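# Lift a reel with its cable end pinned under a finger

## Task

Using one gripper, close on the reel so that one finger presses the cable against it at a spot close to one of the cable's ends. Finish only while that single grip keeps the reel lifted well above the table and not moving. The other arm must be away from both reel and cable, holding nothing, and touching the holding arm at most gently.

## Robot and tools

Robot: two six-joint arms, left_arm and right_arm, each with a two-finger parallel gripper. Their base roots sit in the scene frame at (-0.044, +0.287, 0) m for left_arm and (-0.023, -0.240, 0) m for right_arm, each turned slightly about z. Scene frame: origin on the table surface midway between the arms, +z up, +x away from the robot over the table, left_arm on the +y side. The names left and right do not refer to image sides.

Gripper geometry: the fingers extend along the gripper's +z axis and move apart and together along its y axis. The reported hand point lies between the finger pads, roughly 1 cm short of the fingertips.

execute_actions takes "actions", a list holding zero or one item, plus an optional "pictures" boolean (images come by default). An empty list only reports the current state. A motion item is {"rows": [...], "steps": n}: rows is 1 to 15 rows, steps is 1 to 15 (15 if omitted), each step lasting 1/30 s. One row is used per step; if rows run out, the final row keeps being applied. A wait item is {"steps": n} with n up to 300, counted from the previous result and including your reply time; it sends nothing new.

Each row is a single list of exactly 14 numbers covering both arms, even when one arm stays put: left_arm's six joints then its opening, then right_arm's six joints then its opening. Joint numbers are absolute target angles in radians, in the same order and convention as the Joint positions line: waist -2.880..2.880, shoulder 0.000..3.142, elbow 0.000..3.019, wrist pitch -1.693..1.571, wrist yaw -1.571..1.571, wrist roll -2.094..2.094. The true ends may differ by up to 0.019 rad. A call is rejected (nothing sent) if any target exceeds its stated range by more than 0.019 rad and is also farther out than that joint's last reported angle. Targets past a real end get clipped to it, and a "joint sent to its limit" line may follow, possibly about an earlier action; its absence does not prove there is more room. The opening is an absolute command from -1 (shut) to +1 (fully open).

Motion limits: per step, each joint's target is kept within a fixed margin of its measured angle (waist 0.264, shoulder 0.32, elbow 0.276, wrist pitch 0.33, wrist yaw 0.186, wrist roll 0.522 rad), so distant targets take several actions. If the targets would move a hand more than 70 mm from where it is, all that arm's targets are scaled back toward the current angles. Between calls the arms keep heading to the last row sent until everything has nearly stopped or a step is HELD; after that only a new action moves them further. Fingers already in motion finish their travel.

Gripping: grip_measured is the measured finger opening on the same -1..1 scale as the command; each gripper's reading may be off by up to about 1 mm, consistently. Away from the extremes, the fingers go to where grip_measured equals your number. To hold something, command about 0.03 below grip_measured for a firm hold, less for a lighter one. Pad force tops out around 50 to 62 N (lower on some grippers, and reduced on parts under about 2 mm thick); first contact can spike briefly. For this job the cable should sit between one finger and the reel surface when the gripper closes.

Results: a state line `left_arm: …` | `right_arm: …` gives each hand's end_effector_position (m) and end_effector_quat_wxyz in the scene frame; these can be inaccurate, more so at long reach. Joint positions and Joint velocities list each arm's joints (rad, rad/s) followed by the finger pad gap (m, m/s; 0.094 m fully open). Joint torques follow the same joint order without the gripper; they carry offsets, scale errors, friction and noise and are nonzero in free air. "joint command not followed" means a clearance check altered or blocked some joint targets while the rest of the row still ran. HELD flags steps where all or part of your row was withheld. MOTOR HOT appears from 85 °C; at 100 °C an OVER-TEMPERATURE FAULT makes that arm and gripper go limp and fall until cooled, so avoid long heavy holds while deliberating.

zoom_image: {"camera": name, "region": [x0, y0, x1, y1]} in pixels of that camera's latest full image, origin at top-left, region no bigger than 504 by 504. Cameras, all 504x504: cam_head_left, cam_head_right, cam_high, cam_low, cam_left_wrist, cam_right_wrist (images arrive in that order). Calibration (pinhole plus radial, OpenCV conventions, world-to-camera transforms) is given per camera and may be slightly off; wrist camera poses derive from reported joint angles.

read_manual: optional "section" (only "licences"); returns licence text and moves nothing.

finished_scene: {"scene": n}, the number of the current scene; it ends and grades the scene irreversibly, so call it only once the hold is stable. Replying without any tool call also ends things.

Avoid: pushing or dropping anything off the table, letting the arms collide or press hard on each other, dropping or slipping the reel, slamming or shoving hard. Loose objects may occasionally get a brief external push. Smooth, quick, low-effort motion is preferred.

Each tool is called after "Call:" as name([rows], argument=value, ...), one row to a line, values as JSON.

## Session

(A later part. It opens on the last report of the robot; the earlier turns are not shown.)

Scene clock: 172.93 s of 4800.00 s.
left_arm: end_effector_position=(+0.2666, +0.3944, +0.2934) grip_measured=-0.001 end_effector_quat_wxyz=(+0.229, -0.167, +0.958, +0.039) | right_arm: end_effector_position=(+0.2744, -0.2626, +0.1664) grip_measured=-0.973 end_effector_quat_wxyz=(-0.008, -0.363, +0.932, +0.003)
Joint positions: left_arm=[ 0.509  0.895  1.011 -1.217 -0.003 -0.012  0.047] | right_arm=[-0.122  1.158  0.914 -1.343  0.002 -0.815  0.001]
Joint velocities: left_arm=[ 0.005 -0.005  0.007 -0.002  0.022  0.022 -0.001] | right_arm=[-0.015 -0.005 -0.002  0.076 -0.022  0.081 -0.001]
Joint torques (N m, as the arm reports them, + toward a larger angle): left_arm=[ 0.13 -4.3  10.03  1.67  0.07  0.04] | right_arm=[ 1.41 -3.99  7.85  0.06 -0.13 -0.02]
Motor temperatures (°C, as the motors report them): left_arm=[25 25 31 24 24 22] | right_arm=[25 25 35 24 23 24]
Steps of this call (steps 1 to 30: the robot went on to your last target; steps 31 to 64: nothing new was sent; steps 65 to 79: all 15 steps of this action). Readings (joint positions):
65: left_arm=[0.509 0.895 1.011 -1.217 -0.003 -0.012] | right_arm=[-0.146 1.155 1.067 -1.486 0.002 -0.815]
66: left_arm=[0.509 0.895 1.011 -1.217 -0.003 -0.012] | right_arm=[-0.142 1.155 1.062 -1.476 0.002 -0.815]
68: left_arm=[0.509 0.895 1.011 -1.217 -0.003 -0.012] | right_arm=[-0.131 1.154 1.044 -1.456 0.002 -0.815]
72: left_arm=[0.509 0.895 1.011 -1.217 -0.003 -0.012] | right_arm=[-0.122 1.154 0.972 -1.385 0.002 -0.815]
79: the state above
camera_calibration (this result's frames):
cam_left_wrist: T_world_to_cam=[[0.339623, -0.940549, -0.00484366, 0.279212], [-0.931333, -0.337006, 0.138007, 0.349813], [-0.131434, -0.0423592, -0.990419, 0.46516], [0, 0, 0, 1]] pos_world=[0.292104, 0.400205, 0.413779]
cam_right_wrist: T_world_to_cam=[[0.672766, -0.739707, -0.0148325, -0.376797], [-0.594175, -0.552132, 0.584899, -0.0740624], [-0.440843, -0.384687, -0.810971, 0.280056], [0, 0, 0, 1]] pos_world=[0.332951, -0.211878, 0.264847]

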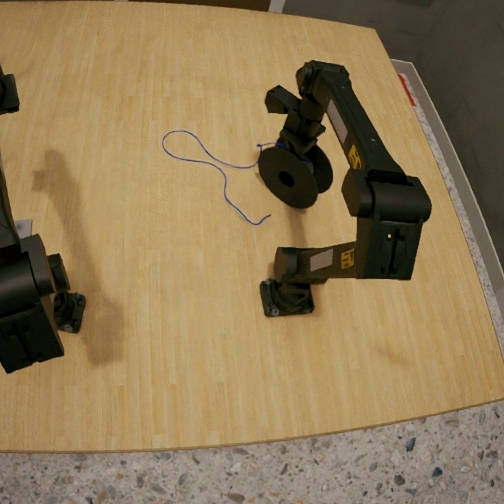

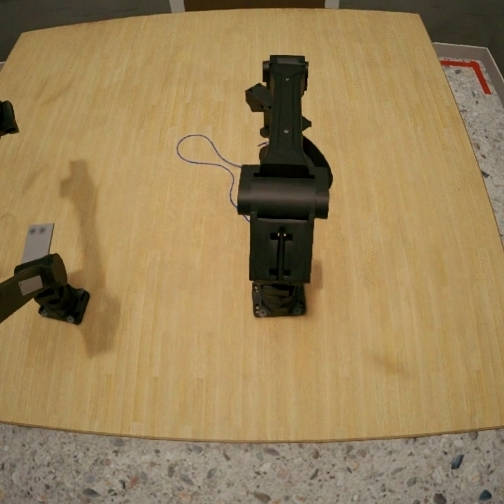

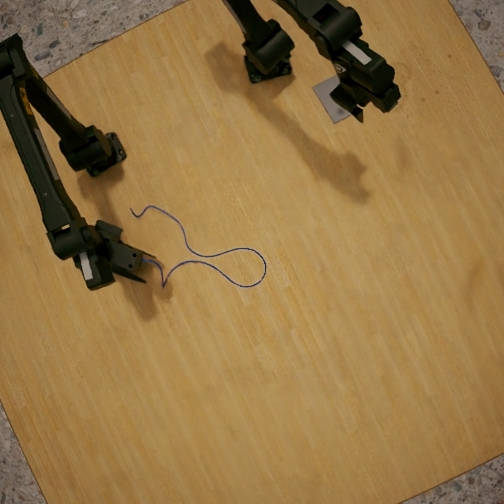

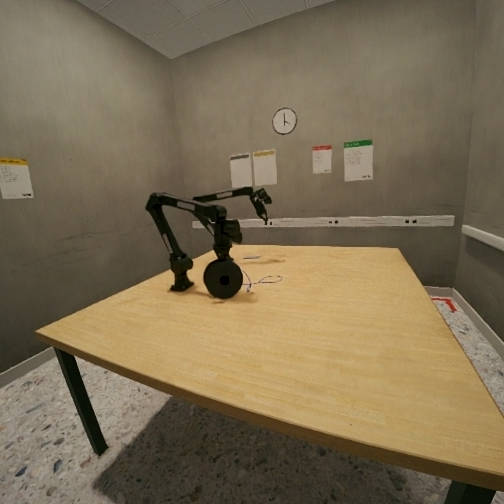

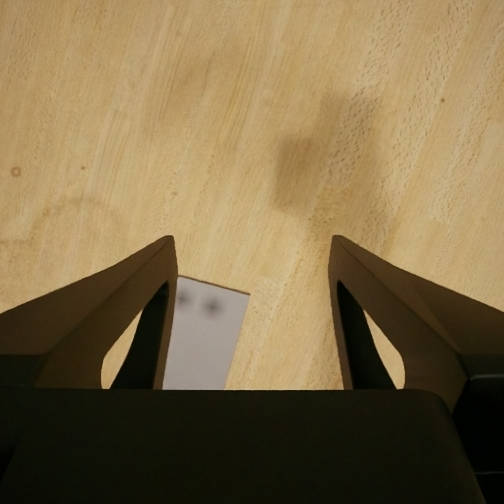

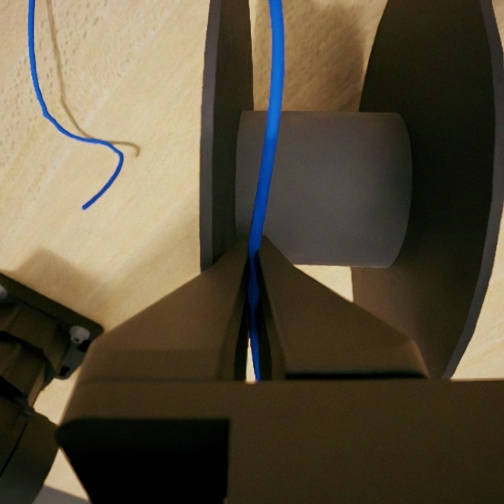

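Call:
execute_actions([
  {"rows":[[0.5,0.9,1,-1.2,0,0,0,-0.11,1.158,0.92,-1.33,0,-0.81,-0.78],[0.5,0.9,1,-1.2,0,0,0,-0.11,1.158,0.92,-1.33,0,-0.81,-0.78],[0.5,0.9,1,-1.2,0,0,0,-0.11,1.158,0.92,-1.33,0,-0.81,-0.78],[0.5,0.9,1,-1.2,0,0,0,-0.11,1.158,0.92,-1.33,0,-0.81,-0.78],[0.5,0.9,1,-1.2,0,0,0,-0.11,1.158,0.92,-1.33,0,-0.81,-0.78],[0.5,0.9,1,-1.2,0,0,0,-0.11,1.158,1.0,-1.41,0,-0.81,-0.78],[0.5,0.9,1,-1.2,0,0,0,-0.11,1.158,1.0,-1.41,0,-0.81,-0.78],[0.5,0.9,1,-1.2,0,0,0,-0.11,1.158,1.1,-1.51,0,-0.81,-0.78]],"steps":15},
])

Call:
execute_actions([
  {"steps":8},
])

Scene clock: 175.17 s of 4800.00 s.
left_arm: end_effector_position=(+0.2666, +0.3944, +0.2934) grip_measured=-0.001 end_effector_quat_wxyz=(+0.229, -0.167, +0.958, +0.039) | right_arm: end_effector_position=(+0.2842, -0.2633, +0.2233) grip_measured=-0.781 end_effector_quat_wxyz=(-0.008, -0.363, +0.932, +0.003)
Joint positions: left_arm=[ 0.509  0.895  1.011 -1.217 -0.003 -0.012  0.047] | right_arm=[-0.122  1.158  1.065 -1.494  0.002 -0.815  0.01 ]
Joint velocities: left_arm=[-0.005  0.015  0.007 -0.007 -0.022  0.051 -0.001] | right_arm=[-0.005 -0.054  0.042 -0.027 -0.022  0.051 -0.001]
Joint torques (N m, as the arm reports them, + toward a larger angle): left_arm=[ 0.13 -4.38 10.    1.81  0.08  0.05] | right_arm=[ 1.43 -5.27  9.96 -0.52 -0.13 -0.04]
Motor temperatures (°C, as the motors report them): left_arm=[25 25 31 24 24 22] | right_arm=[25 25 35 24 23 24]
Steps of this call (steps 1 to 15: the robot went on to your last target; steps 16 to 52: nothing new was sent; steps 53 to 67: all 15 steps of this action). Readings (joint positions):
53: left_arm=[0.509 0.895 1.011 -1.217 -0.003 -0.012] | right_arm=[-0.122 1.158 0.914 -1.340 0.002 -0.815]
54: left_arm=[0.509 0.895 1.011 -1.217 -0.003 -0.012] | right_arm=[-0.122 1.158 0.914 -1.340 0.002 -0.815]
56: left_arm=[0.509 0.895 1.011 -1.217 -0.003 -0.012] | right_arm=[-0.122 1.158 0.914 -1.340 0.002 -0.815]
60: left_arm=[0.509 0.895 1.011 -1.217 -0.003 -0.012] | right_arm=[-0.122 1.160 0.939 -1.405 0.002 -0.815]
67: the state above
camera_calibration (this result's frames):
cam_left_wrist: T_world_to_cam=[[0.339623, -0.940549, -0.00484366, 0.279212], [-0.931333, -0.337006, 0.138007, 0.349813], [-0.131434, -0.0423592, -0.990419, 0.46516], [0, 0, 0, 1]] pos_world=[0.292104, 0.400205, 0.413779]
cam_right_wrist: T_world_to_cam=[[0.672766, -0.739707, -0.0148325, -0.383081], [-0.594175, -0.552132, 0.584899, -0.101885], [-0.440843, -0.384687, -0.810971, 0.33022], [0, 0, 0, 1]] pos_world=[0.342762, -0.21259, 0.321709]

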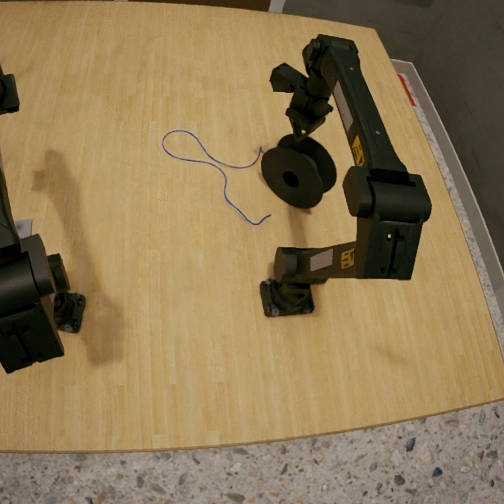

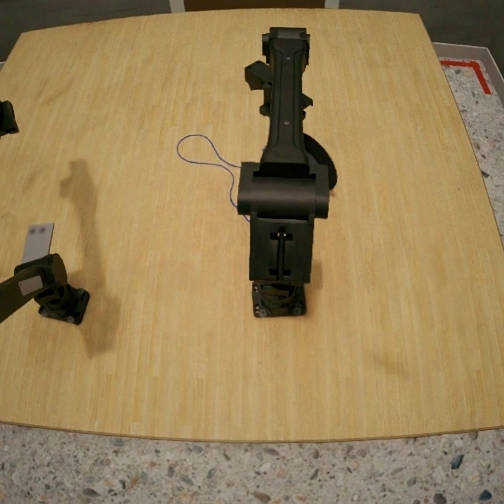

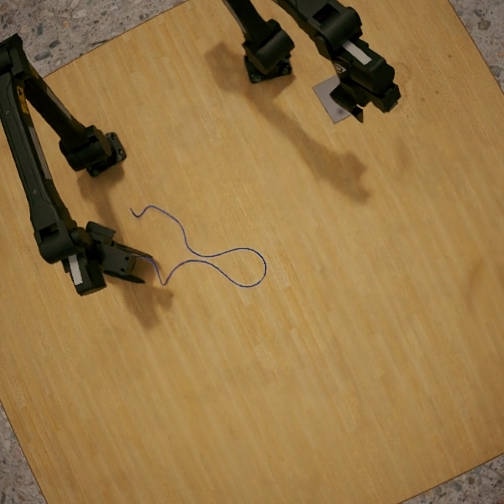

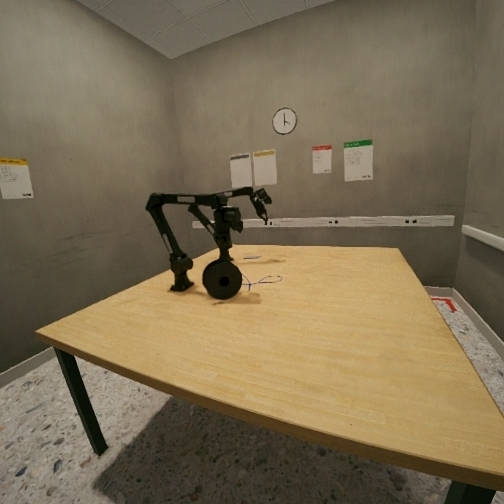

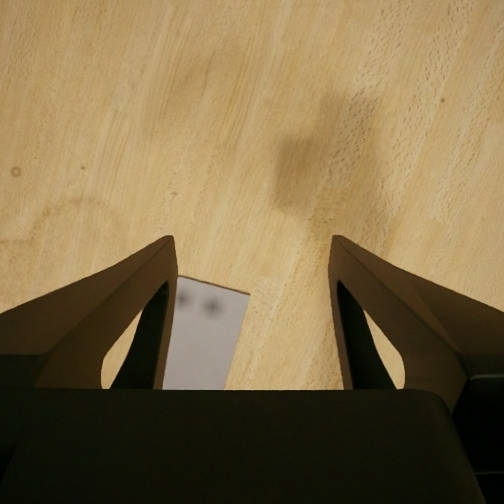

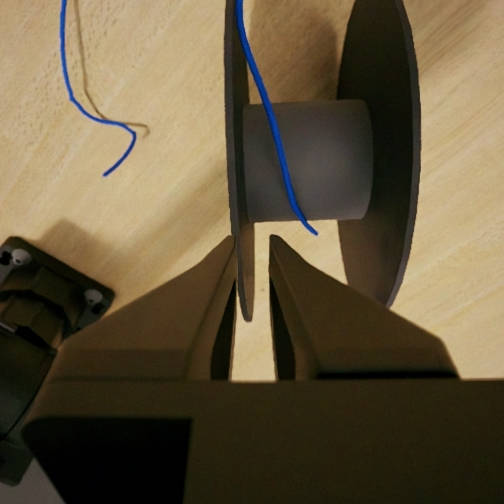

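Scene clock: 175.43 s of 4800.00 s.
left_arm: end_effector_position=(+0.2666, +0.3944, +0.2934) grip_measured=-0.001 end_effector_quat_wxyz=(+0.229, -0.167, +0.958, +0.039) | right_arm: end_effector_position=(+0.2828, -0.2632, +0.2238) grip_measured=-0.781 end_effector_quat_wxyz=(-0.010, -0.363, +0.932, +0.004)
Joint positions: left_arm=[ 0.509  0.895  1.011 -1.217 -0.003 -0.012  0.047] | right_arm=[-0.122  1.157  1.065 -1.5    0.002 -0.815  0.01 ]
Joint velocities: left_arm=[ 0.005  0.005  0.002 -0.002  0.022 -0.051 -0.001] | right_arm=[ 0.005 -0.005 -0.012 -0.002  0.022 -0.007 -0.   ]
Joint torques (N m, as the arm reports them, + toward a larger angle): left_arm=[ 0.18 -4.38 10.13  1.75  0.08  0.02] | right_arm=[ 2.   -4.78  9.9  -0.75 -0.08  0.01]
Motor temperatures (°C, as the motors report them): left_arm=[25 25 31 24 24 22] | right_arm=[25 25 35 24 23 24]
Steps of this call (steps 1 to 8: the robot went on to your last target). Readings (joint positions):
1: left_arm=[0.509 0.895 1.011 -1.217 -0.003 -0.012] | right_arm=[-0.122 1.157 1.065 -1.495 0.002 -0.815]
2: left_arm=[0.509 0.895 1.011 -1.217 -0.003 -0.012] | right_arm=[-0.122 1.157 1.065 -1.497 0.002 -0.815]
4: left_arm=[0.509 0.895 1.011 -1.217 -0.003 -0.012] | right_arm=[-0.122 1.157 1.065 -1.499 0.002 -0.815]
8: the state above
camera_calibration (this result's frames):
cam_left_wrist: T_world_to_cam=[[0.339623, -0.940549, -0.00484366, 0.279212], [-0.931333, -0.337006, 0.138007, 0.349813], [-0.131434, -0.0423592, -0.990419, 0.46516], [0, 0, 0, 1]] pos_world=[0.292104, 0.400205, 0.413779]
cam_right_wrist: T_world_to_cam=[[0.672697, -0.739702, -0.0178728, -0.381354], [-0.591722, -0.55231, 0.587212, -0.104212], [-0.444233, -0.38444, -0.809236, 0.330681], [0, 0, 0, 1]] pos_world=[0.341771, -0.212518, 0.321977]

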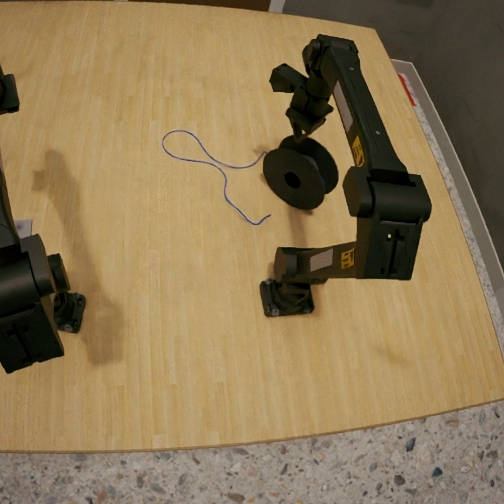

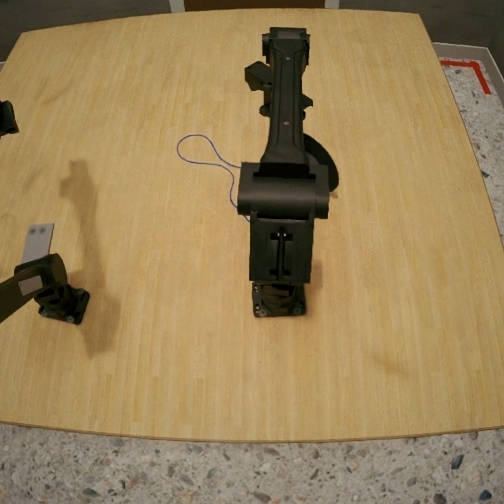

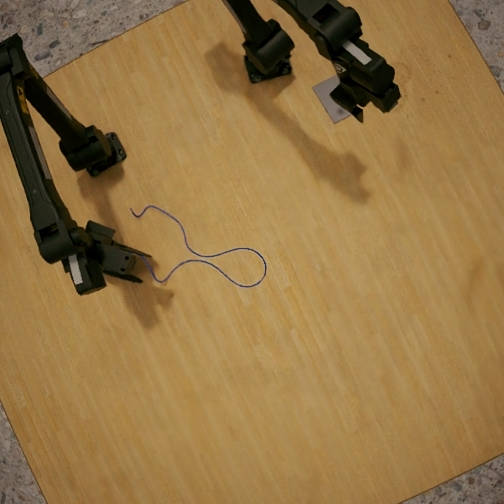

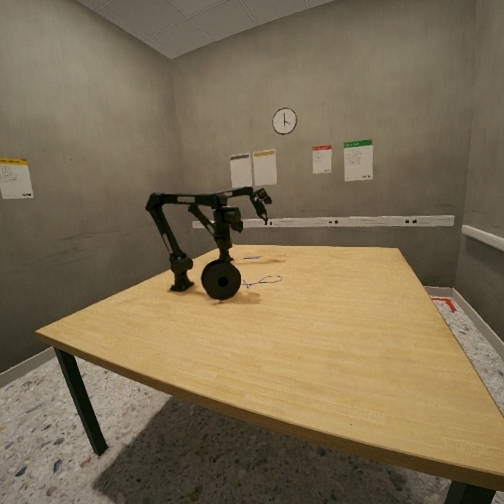

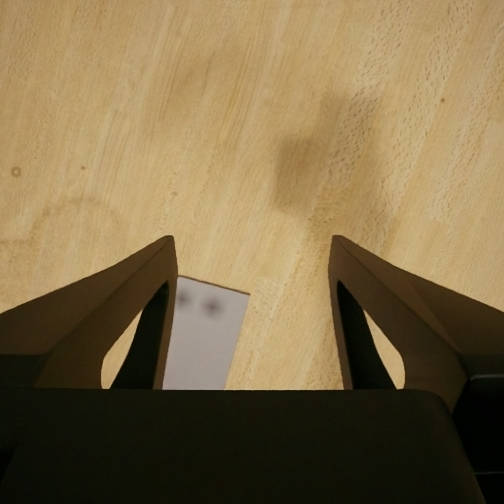

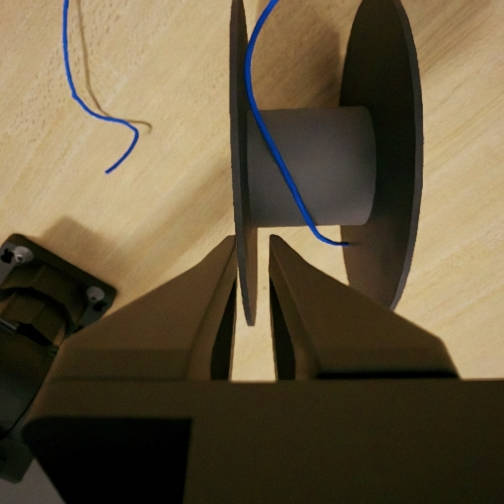

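Call:
execute_actions([
  {"rows":[[0.5,0.9,1,-1.2,0,0,0,-0.044,1.18,1.085,-1.47,0,-0.75,0.4]],"steps":15},
])

Call:
execute_actions([
  {"steps":8},
])

Scene clock: 178.53 s of 4800.00 s.
left_arm: end_effector_position=(+0.2666, +0.3944, +0.2934) grip_measured=-0.001 end_effector_quat_wxyz=(+0.229, -0.167, +0.958, +0.039) | right_arm: end_effector_position=(+0.2897, -0.2406, +0.2193) grip_measured=+0.398 end_effector_quat_wxyz=(-0.009, -0.375, +0.927, +0.002)
Joint positions: left_arm=[ 0.509  0.895  1.011 -1.217 -0.003 -0.012  0.047] | right_arm=[-0.049  1.173  1.065 -1.481  0.002 -0.767  0.066]
Joint velocities: left_arm=[ 0.005  0.005 -0.017  0.007 -0.081 -0.022  0.   ] | right_arm=[-0.005  0.005 -0.002 -0.007 -0.022  0.051  0.   ]
Joint torques (N m, as the arm reports them, + toward a larger angle): left_arm=[ 0.1  -4.53 10.02  1.79  0.06  0.01] | right_arm=[ 0.53 -4.59  8.86  0.16 -0.07 -0.01]
Motor temperatures (°C, as the motors report them): left_arm=[25 25 31 24 24 22] | right_arm=[25 25 35 24 23 24]
Steps of this call (steps 1 to 15: the robot went on to your last target; steps 16 to 78: nothing new was sent; steps 79 to 93: all 15 steps of this action). Readings (joint positions):
79: left_arm=[0.509 0.895 1.011 -1.217 -0.003 -0.012] | right_arm=[-0.117 1.158 1.065 -1.497 0.003 -0.806]
80: left_arm=[0.509 0.895 1.011 -1.217 -0.003 -0.012] | right_arm=[-0.105 1.159 1.065 -1.491 0.003 -0.798]
82: left_arm=[0.509 0.895 1.011 -1.217 -0.003 -0.012] | right_arm=[-0.073 1.164 1.065 -1.484 0.003 -0.786]
86: left_arm=[0.509 0.895 1.011 -1.217 -0.003 -0.012] | right_arm=[-0.049 1.172 1.065 -1.481 0.002 -0.774]
93: the state above
camera_calibration (this result's frames):
cam_left_wrist: T_world_to_cam=[[0.339623, -0.940549, -0.00484366, 0.279212], [-0.931333, -0.337006, 0.138007, 0.349813], [-0.131434, -0.0423592, -0.990419, 0.46516], [0, 0, 0, 1]] pos_world=[0.292104, 0.400205, 0.413779]
cam_right_wrist: T_world_to_cam=[[0.691174, -0.722544, -0.0144452, -0.371353], [-0.579678, -0.566226, 0.585972, -0.0916474], [-0.431569, -0.396635, -0.810203, 0.33236], [0, 0, 0, 1]] pos_world=[0.34698, -0.188386, 0.317617]

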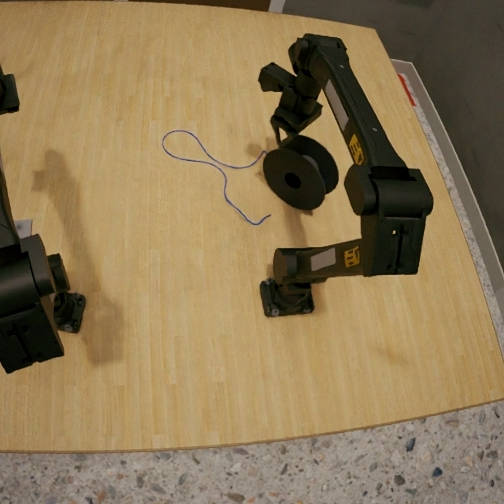

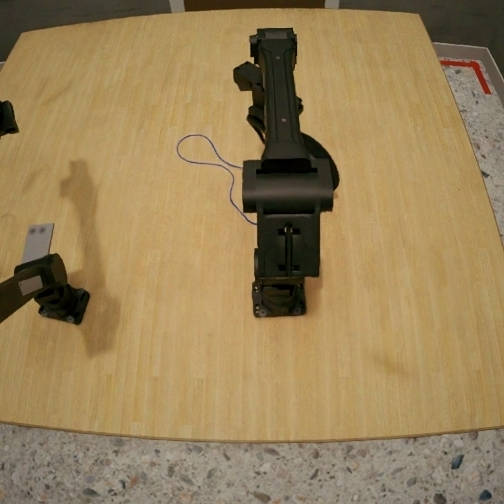

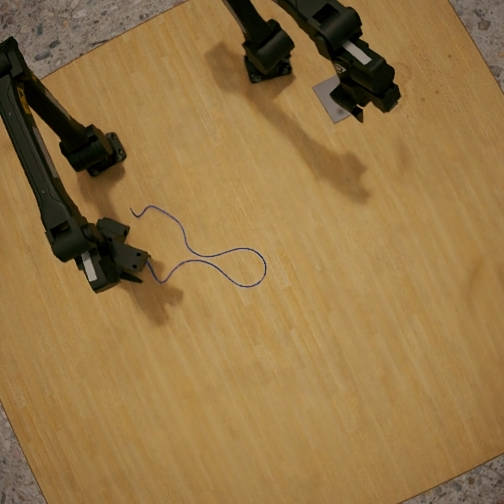

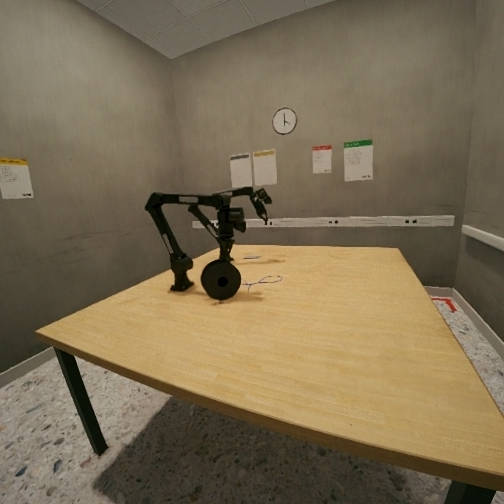

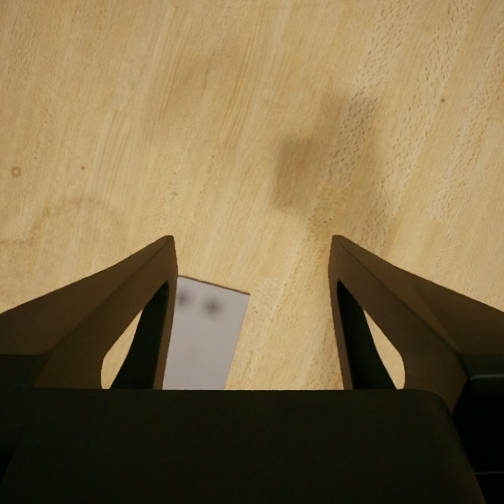

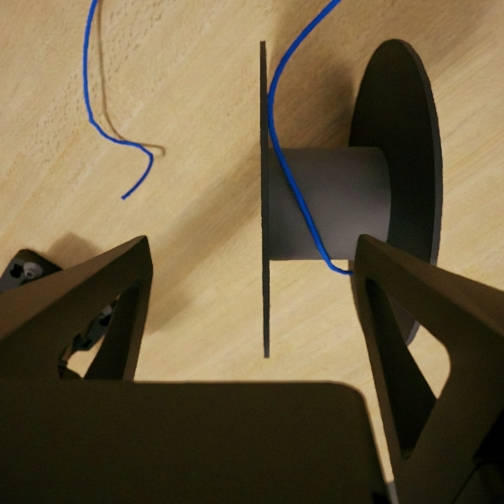

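Scene clock: 178.80 s of 4800.00 s.
left_arm: end_effector_position=(+0.2666, +0.3944, +0.2934) grip_measured=-0.001 end_effector_quat_wxyz=(+0.229, -0.167, +0.958, +0.039) | right_arm: end_effector_position=(+0.2897, -0.2406, +0.2193) grip_measured=+0.398 end_effector_quat_wxyz=(-0.009, -0.374, +0.927, +0.002)
Joint positions: left_arm=[ 0.509  0.895  1.011 -1.217 -0.003 -0.012  0.047] | right_arm=[-0.049  1.173  1.065 -1.481  0.002 -0.765  0.066]
Joint velocities: left_arm=[-0.005 -0.005 -0.007 -0.002  0.022  0.066 -0.   ] | right_arm=[-0.005  0.005  0.007 -0.022 -0.007 -0.081 -0.   ]
Joint torques (N m, as the arm reports them, + toward a larger angle): left_arm=[ 0.12 -4.33 10.08  1.74  0.06  0.05] | right_arm=[ 0.01 -4.81  8.97  0.15 -0.06  0.07]
Motor temperatures (°C, as the motors report them): left_arm=[25 25 31 24 24 22] | right_arm=[25 25 35 24 23 24]
Steps of this call (steps 1 to 8: the robot went on to your last target). Readings (joint positions):
1: left_arm=[0.509 0.895 1.011 -1.217 -0.003 -0.012] | right_arm=[-0.049 1.173 1.065 -1.481 0.002 -0.766]
2: left_arm=[0.509 0.895 1.011 -1.217 -0.003 -0.012] | right_arm=[-0.049 1.173 1.065 -1.481 0.002 -0.766]
4: left_arm=[0.509 0.895 1.011 -1.217 -0.003 -0.012] | right_arm=[-0.049 1.173 1.065 -1.481 0.002 -0.766]
8: the state above
camera_calibration (this result's frames):
cam_left_wrist: T_world_to_cam=[[0.339623, -0.940549, -0.00484366, 0.279212], [-0.931333, -0.337006, 0.138007, 0.349813], [-0.131434, -0.0423592, -0.990419, 0.46516], [0, 0, 0, 1]] pos_world=[0.292104, 0.400205, 0.413779]
cam_right_wrist: T_world_to_cam=[[0.690071, -0.723598, -0.0144234, -0.371292], [-0.580543, -0.565325, 0.585984, -0.0911828], [-0.432171, -0.395998, -0.810194, 0.332686], [0, 0, 0, 1]] pos_world=[0.347059, -0.188471, 0.317616]

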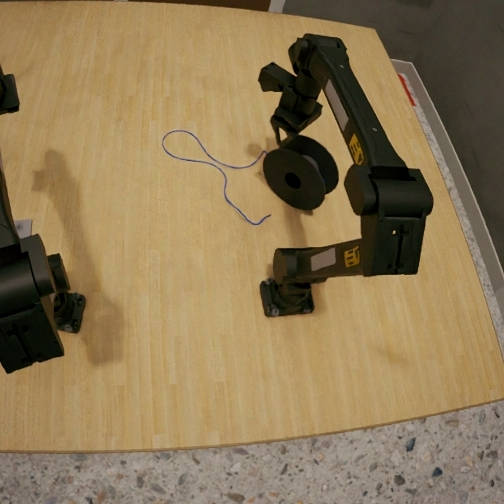

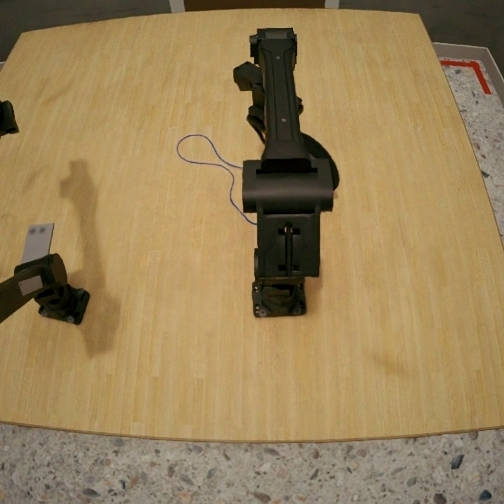

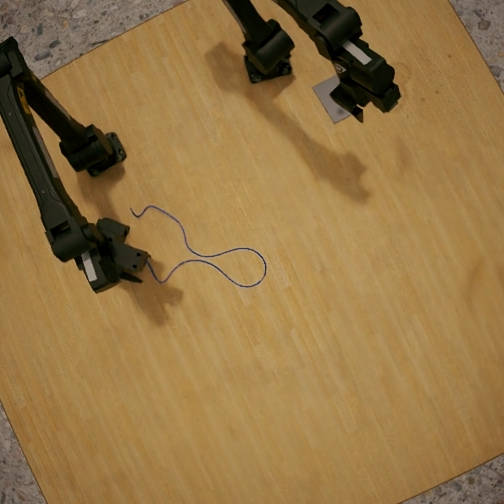

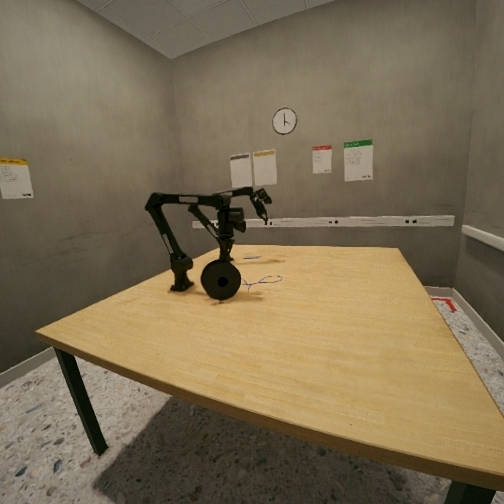

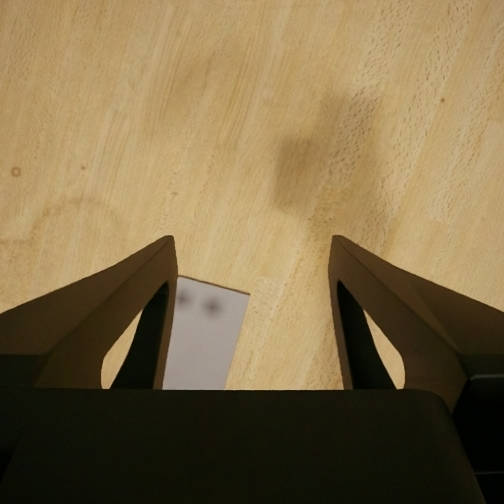

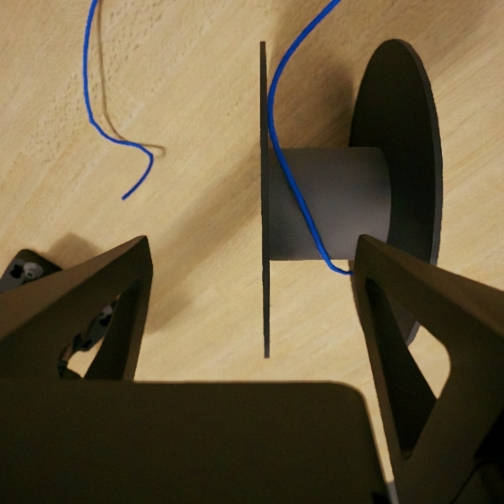

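Call:
execute_actions([
  {"rows":[[0.5,0.9,1,-1.2,0,0,0,-0.075,1.18,1.06,-1.45,0,-0.76,0.4],[0.5,0.9,1,-1.2,0,0,0,-0.075,1.19,1.03,-1.41,0,-0.76,0.4],[0.5,0.9,1,-1.2,0,0,0,-0.075,1.2,1.0,-1.37,0,-0.76,0.4],[0.5,0.9,1,-1.2,0,0,0,-0.075,1.21,0.97,-1.33,0,-0.76,0.4],[0.5,0.9,1,-1.2,0,0,0,-0.075,1.22,0.94,-1.29,0,-0.76,0.4],[0.5,0.9,1,-1.2,0,0,0,-0.075,1.225,0.92,-1.265,0,-0.76,0.4],[0.5,0.9,1,-1.2,0,0,0,-0.075,1.23,0.9,-1.24,0,-0.76,0.4]],"steps":15},
])

Scene clock: 182.30 s of 4800.00 s.
left_arm: end_effector_position=(+0.2666, +0.3944, +0.2934) grip_measured=-0.001 end_effector_quat_wxyz=(+0.229, -0.167, +0.958, +0.039) | right_arm: end_effector_position=(+0.2897, -0.2443, +0.1319) grip_measured=+0.399 end_effector_quat_wxyz=(-0.018, -0.368, +0.930, +0.006)
Joint positions: left_arm=[ 0.509  0.895  1.011 -1.217 -0.003 -0.012  0.047] | right_arm=[-0.061  1.244  0.887 -1.252  0.002 -0.765  0.066]
Joint velocities: left_arm=[ 0.015 -0.005 -0.002 -0.012 -0.037 -0.007  0.   ] | right_arm=[-0.005 -0.034 -0.017  0.051 -0.037 -0.022 -0.   ]
Joint torques (N m, as the arm reports them, + toward a larger angle): left_arm=[ 0.03 -4.49 10.04  1.79  0.05  0.03] | right_arm=[-0.07 -6.36  8.26  0.05 -0.11  0.02]
Motor temperatures (°C, as the motors report them): left_arm=[25 25 31 24 24 22] | right_arm=[25 25 35 24 23 24]
Steps of this call (steps 1 to 15: the robot went on to your last target; steps 16 to 90: nothing new was sent; steps 91 to 105: all 15 steps of this action). Readings (joint positions):
91: left_arm=[0.509 0.895 1.011 -1.217 -0.003 -0.012] | right_arm=[-0.050 1.173 1.065 -1.478 0.002 -0.765]
92: left_arm=[0.509 0.895 1.011 -1.217 -0.003 -0.012] | right_arm=[-0.052 1.173 1.061 -1.463 0.002 -0.765]
94: left_arm=[0.509 0.895 1.011 -1.217 -0.003 -0.012] | right_arm=[-0.056 1.173 1.033 -1.404 0.002 -0.765]
98: left_arm=[0.509 0.895 1.011 -1.217 -0.003 -0.012] | right_arm=[-0.061 1.200 0.928 -1.281 0.002 -0.765]
105: the state above
camera_calibration (this result's frames):
cam_left_wrist: T_world_to_cam=[[0.339623, -0.940549, -0.00484366, 0.279212], [-0.931333, -0.337006, 0.138007, 0.349813], [-0.131434, -0.0423592, -0.990419, 0.46516], [0, 0, 0, 1]] pos_world=[0.292104, 0.400205, 0.413779]
cam_right_wrist: T_world_to_cam=[[0.681012, -0.731703, -0.0288803, -0.372707], [-0.574767, -0.558553, 0.598049, -0.0436312], [-0.453725, -0.390679, -0.800939, 0.266725], [0, 0, 0, 1]] pos_world=[0.34976, -0.192878, 0.22896]

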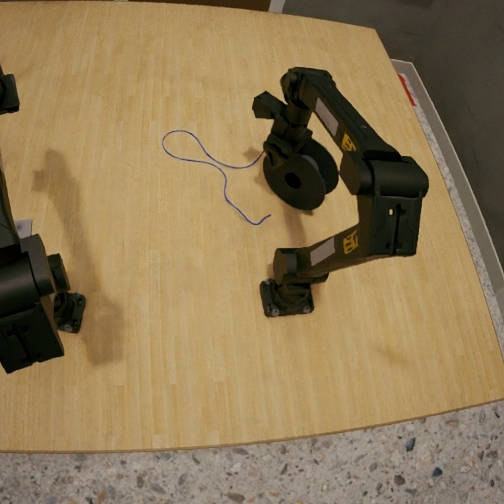

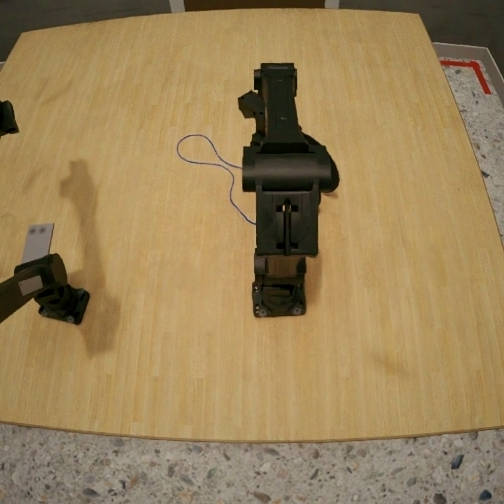

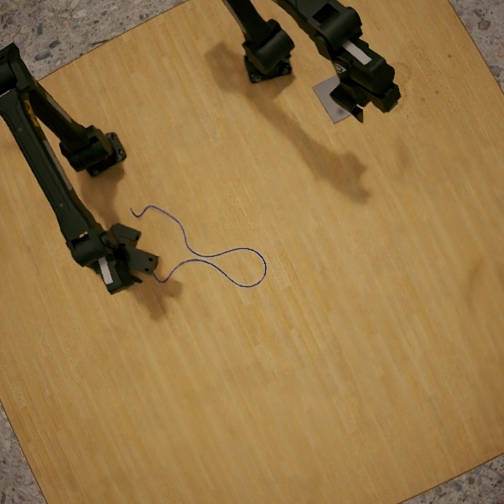

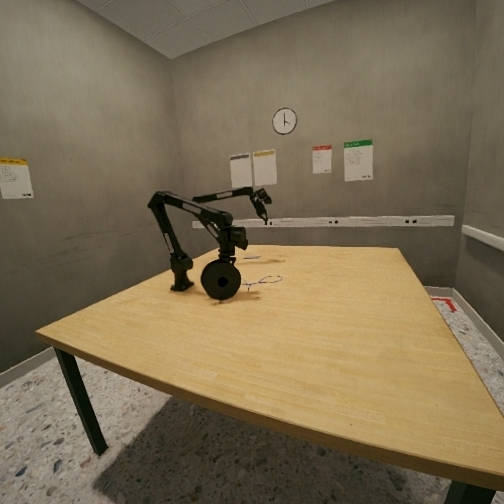

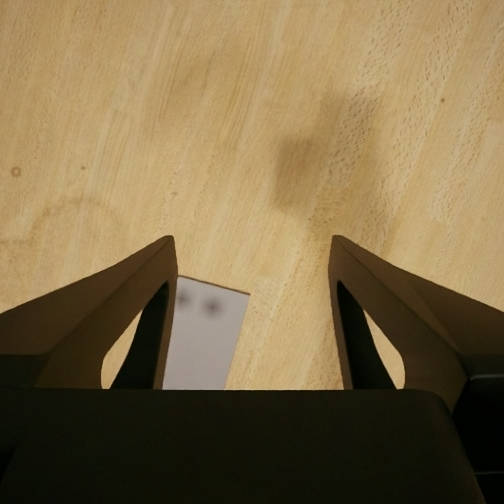

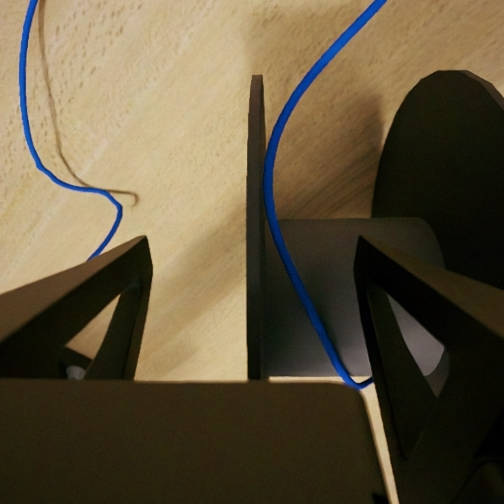

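Call:
execute_actions([
  {"rows":[[0.5,0.9,1,-1.2,0,0,0,-0.04,1.265,0.89,-1.22,0,-0.75,0.4],[0.5,0.9,1,-1.2,0,0,0,-0.04,1.265,0.89,-1.22,0,-0.75,0.4],[0.5,0.9,1,-1.2,0,0,0,-0.04,1.265,0.89,-1.22,0,-0.75,0.4],[0.5,0.9,1,-1.2,0,0,0,-0.04,1.265,0.87,-1.19,0,-0.75,0.4],[0.5,0.9,1,-1.2,0,0,0,-0.04,1.265,0.87,-1.19,0,-0.75,0.4],[0.5,0.9,1,-1.2,0,0,0,-0.04,1.265,0.85,-1.16,0,-0.75,0.4],[0.5,0.9,1,-1.2,0,0,0,-0.04,1.265,0.85,-1.16,0,-0.75,0.4],[0.5,0.9,1,-1.2,0,0,0,-0.04,1.265,0.838,-1.15,0,-0.75,0.4]],"steps":15},
])

Scene clock: 185.47 s of 4800.00 s.
left_arm: end_effector_position=(+0.2666, +0.3944, +0.2934) grip_measured=-0.001 end_effector_quat_wxyz=(+0.229, -0.167, +0.958, +0.039) | right_arm: end_effector_position=(+0.2985, -0.2424, +0.1178) grip_measured=+0.399 end_effector_quat_wxyz=(+0.004, -0.371, +0.929, -0.003)
Joint positions: left_arm=[ 0.509  0.895  1.011 -1.217 -0.003 -0.012  0.047] | right_arm=[-0.054  1.251  0.854 -1.164  0.003 -0.764  0.066]
Joint velocities: left_arm=[-0.015 -0.015 -0.007  0.007  0.037 -0.007 -0.   ] | right_arm=[ 0.005 -0.005 -0.027 -0.007 -0.037 -0.007 -0.   ]
Joint torques (N m, as the arm reports them, + toward a larger angle): left_arm=[ 0.09 -4.39 10.11  1.72  0.04  0.01] | right_arm=[ 1.73 -4.67  5.92  0.18 -0.17  0.09]
Motor temperatures (°C, as the motors report them): left_arm=[25 25 31 24 24 22] | right_arm=[25 25 35 24 23 24]
Steps of this call (steps 1 to 15: the robot went on to your last target; steps 16 to 80: nothing new was sent; steps 81 to 95: all 15 steps of this action). Readings (joint positions):
81: left_arm=[0.509 0.895 1.011 -1.217 -0.003 -0.012] | right_arm=[-0.060 1.243 0.887 -1.248 0.002 -0.765]
82: left_arm=[0.509 0.895 1.011 -1.217 -0.003 -0.012] | right_arm=[-0.060 1.244 0.887 -1.242 0.002 -0.765]
84: left_arm=[0.509 0.895 1.011 -1.217 -0.003 -0.012] | right_arm=[-0.057 1.249 0.885 -1.228 0.002 -0.765]
88: left_arm=[0.509 0.895 1.011 -1.217 -0.003 -0.012] | right_arm=[-0.055 1.252 0.861 -1.178 0.002 -0.765]
95: the state above
camera_calibration (this result's frames):
cam_left_wrist: T_world_to_cam=[[0.339623, -0.940549, -0.00484366, 0.279212], [-0.931333, -0.337006, 0.138007, 0.349813], [-0.131434, -0.0423592, -0.990419, 0.46516], [0, 0, 0, 1]] pos_world=[0.292104, 0.400205, 0.413779]
cam_right_wrist: T_world_to_cam=[[0.685495, -0.72806, 0.0050553, -0.382084], [-0.600075, -0.561033, 0.570221, -0.0188541], [-0.412319, -0.393917, -0.821475, 0.249508], [0, 0, 0, 1]] pos_world=[0.35348, -0.190473, 0.217647]

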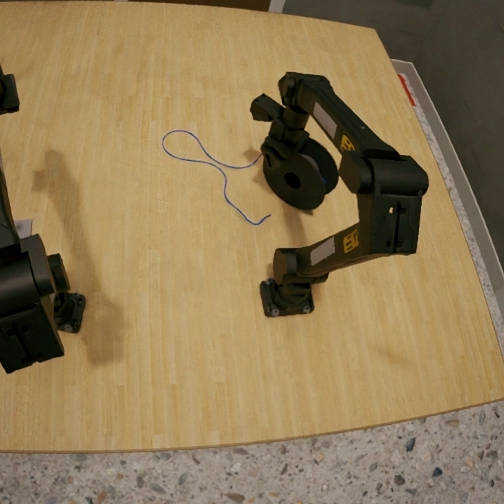

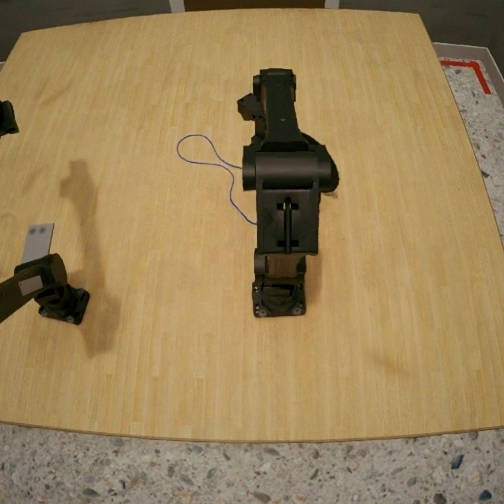

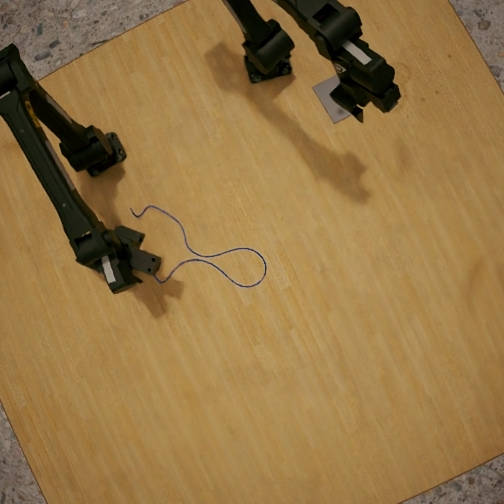

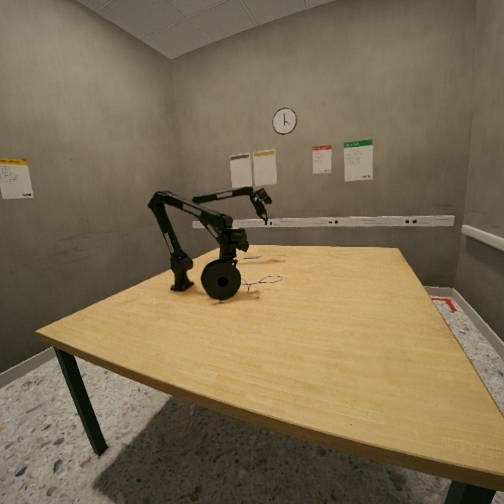

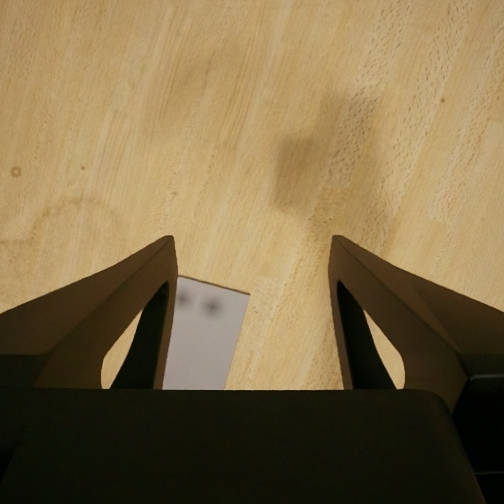

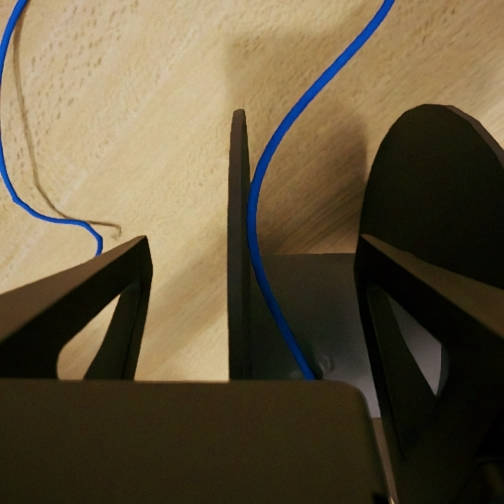

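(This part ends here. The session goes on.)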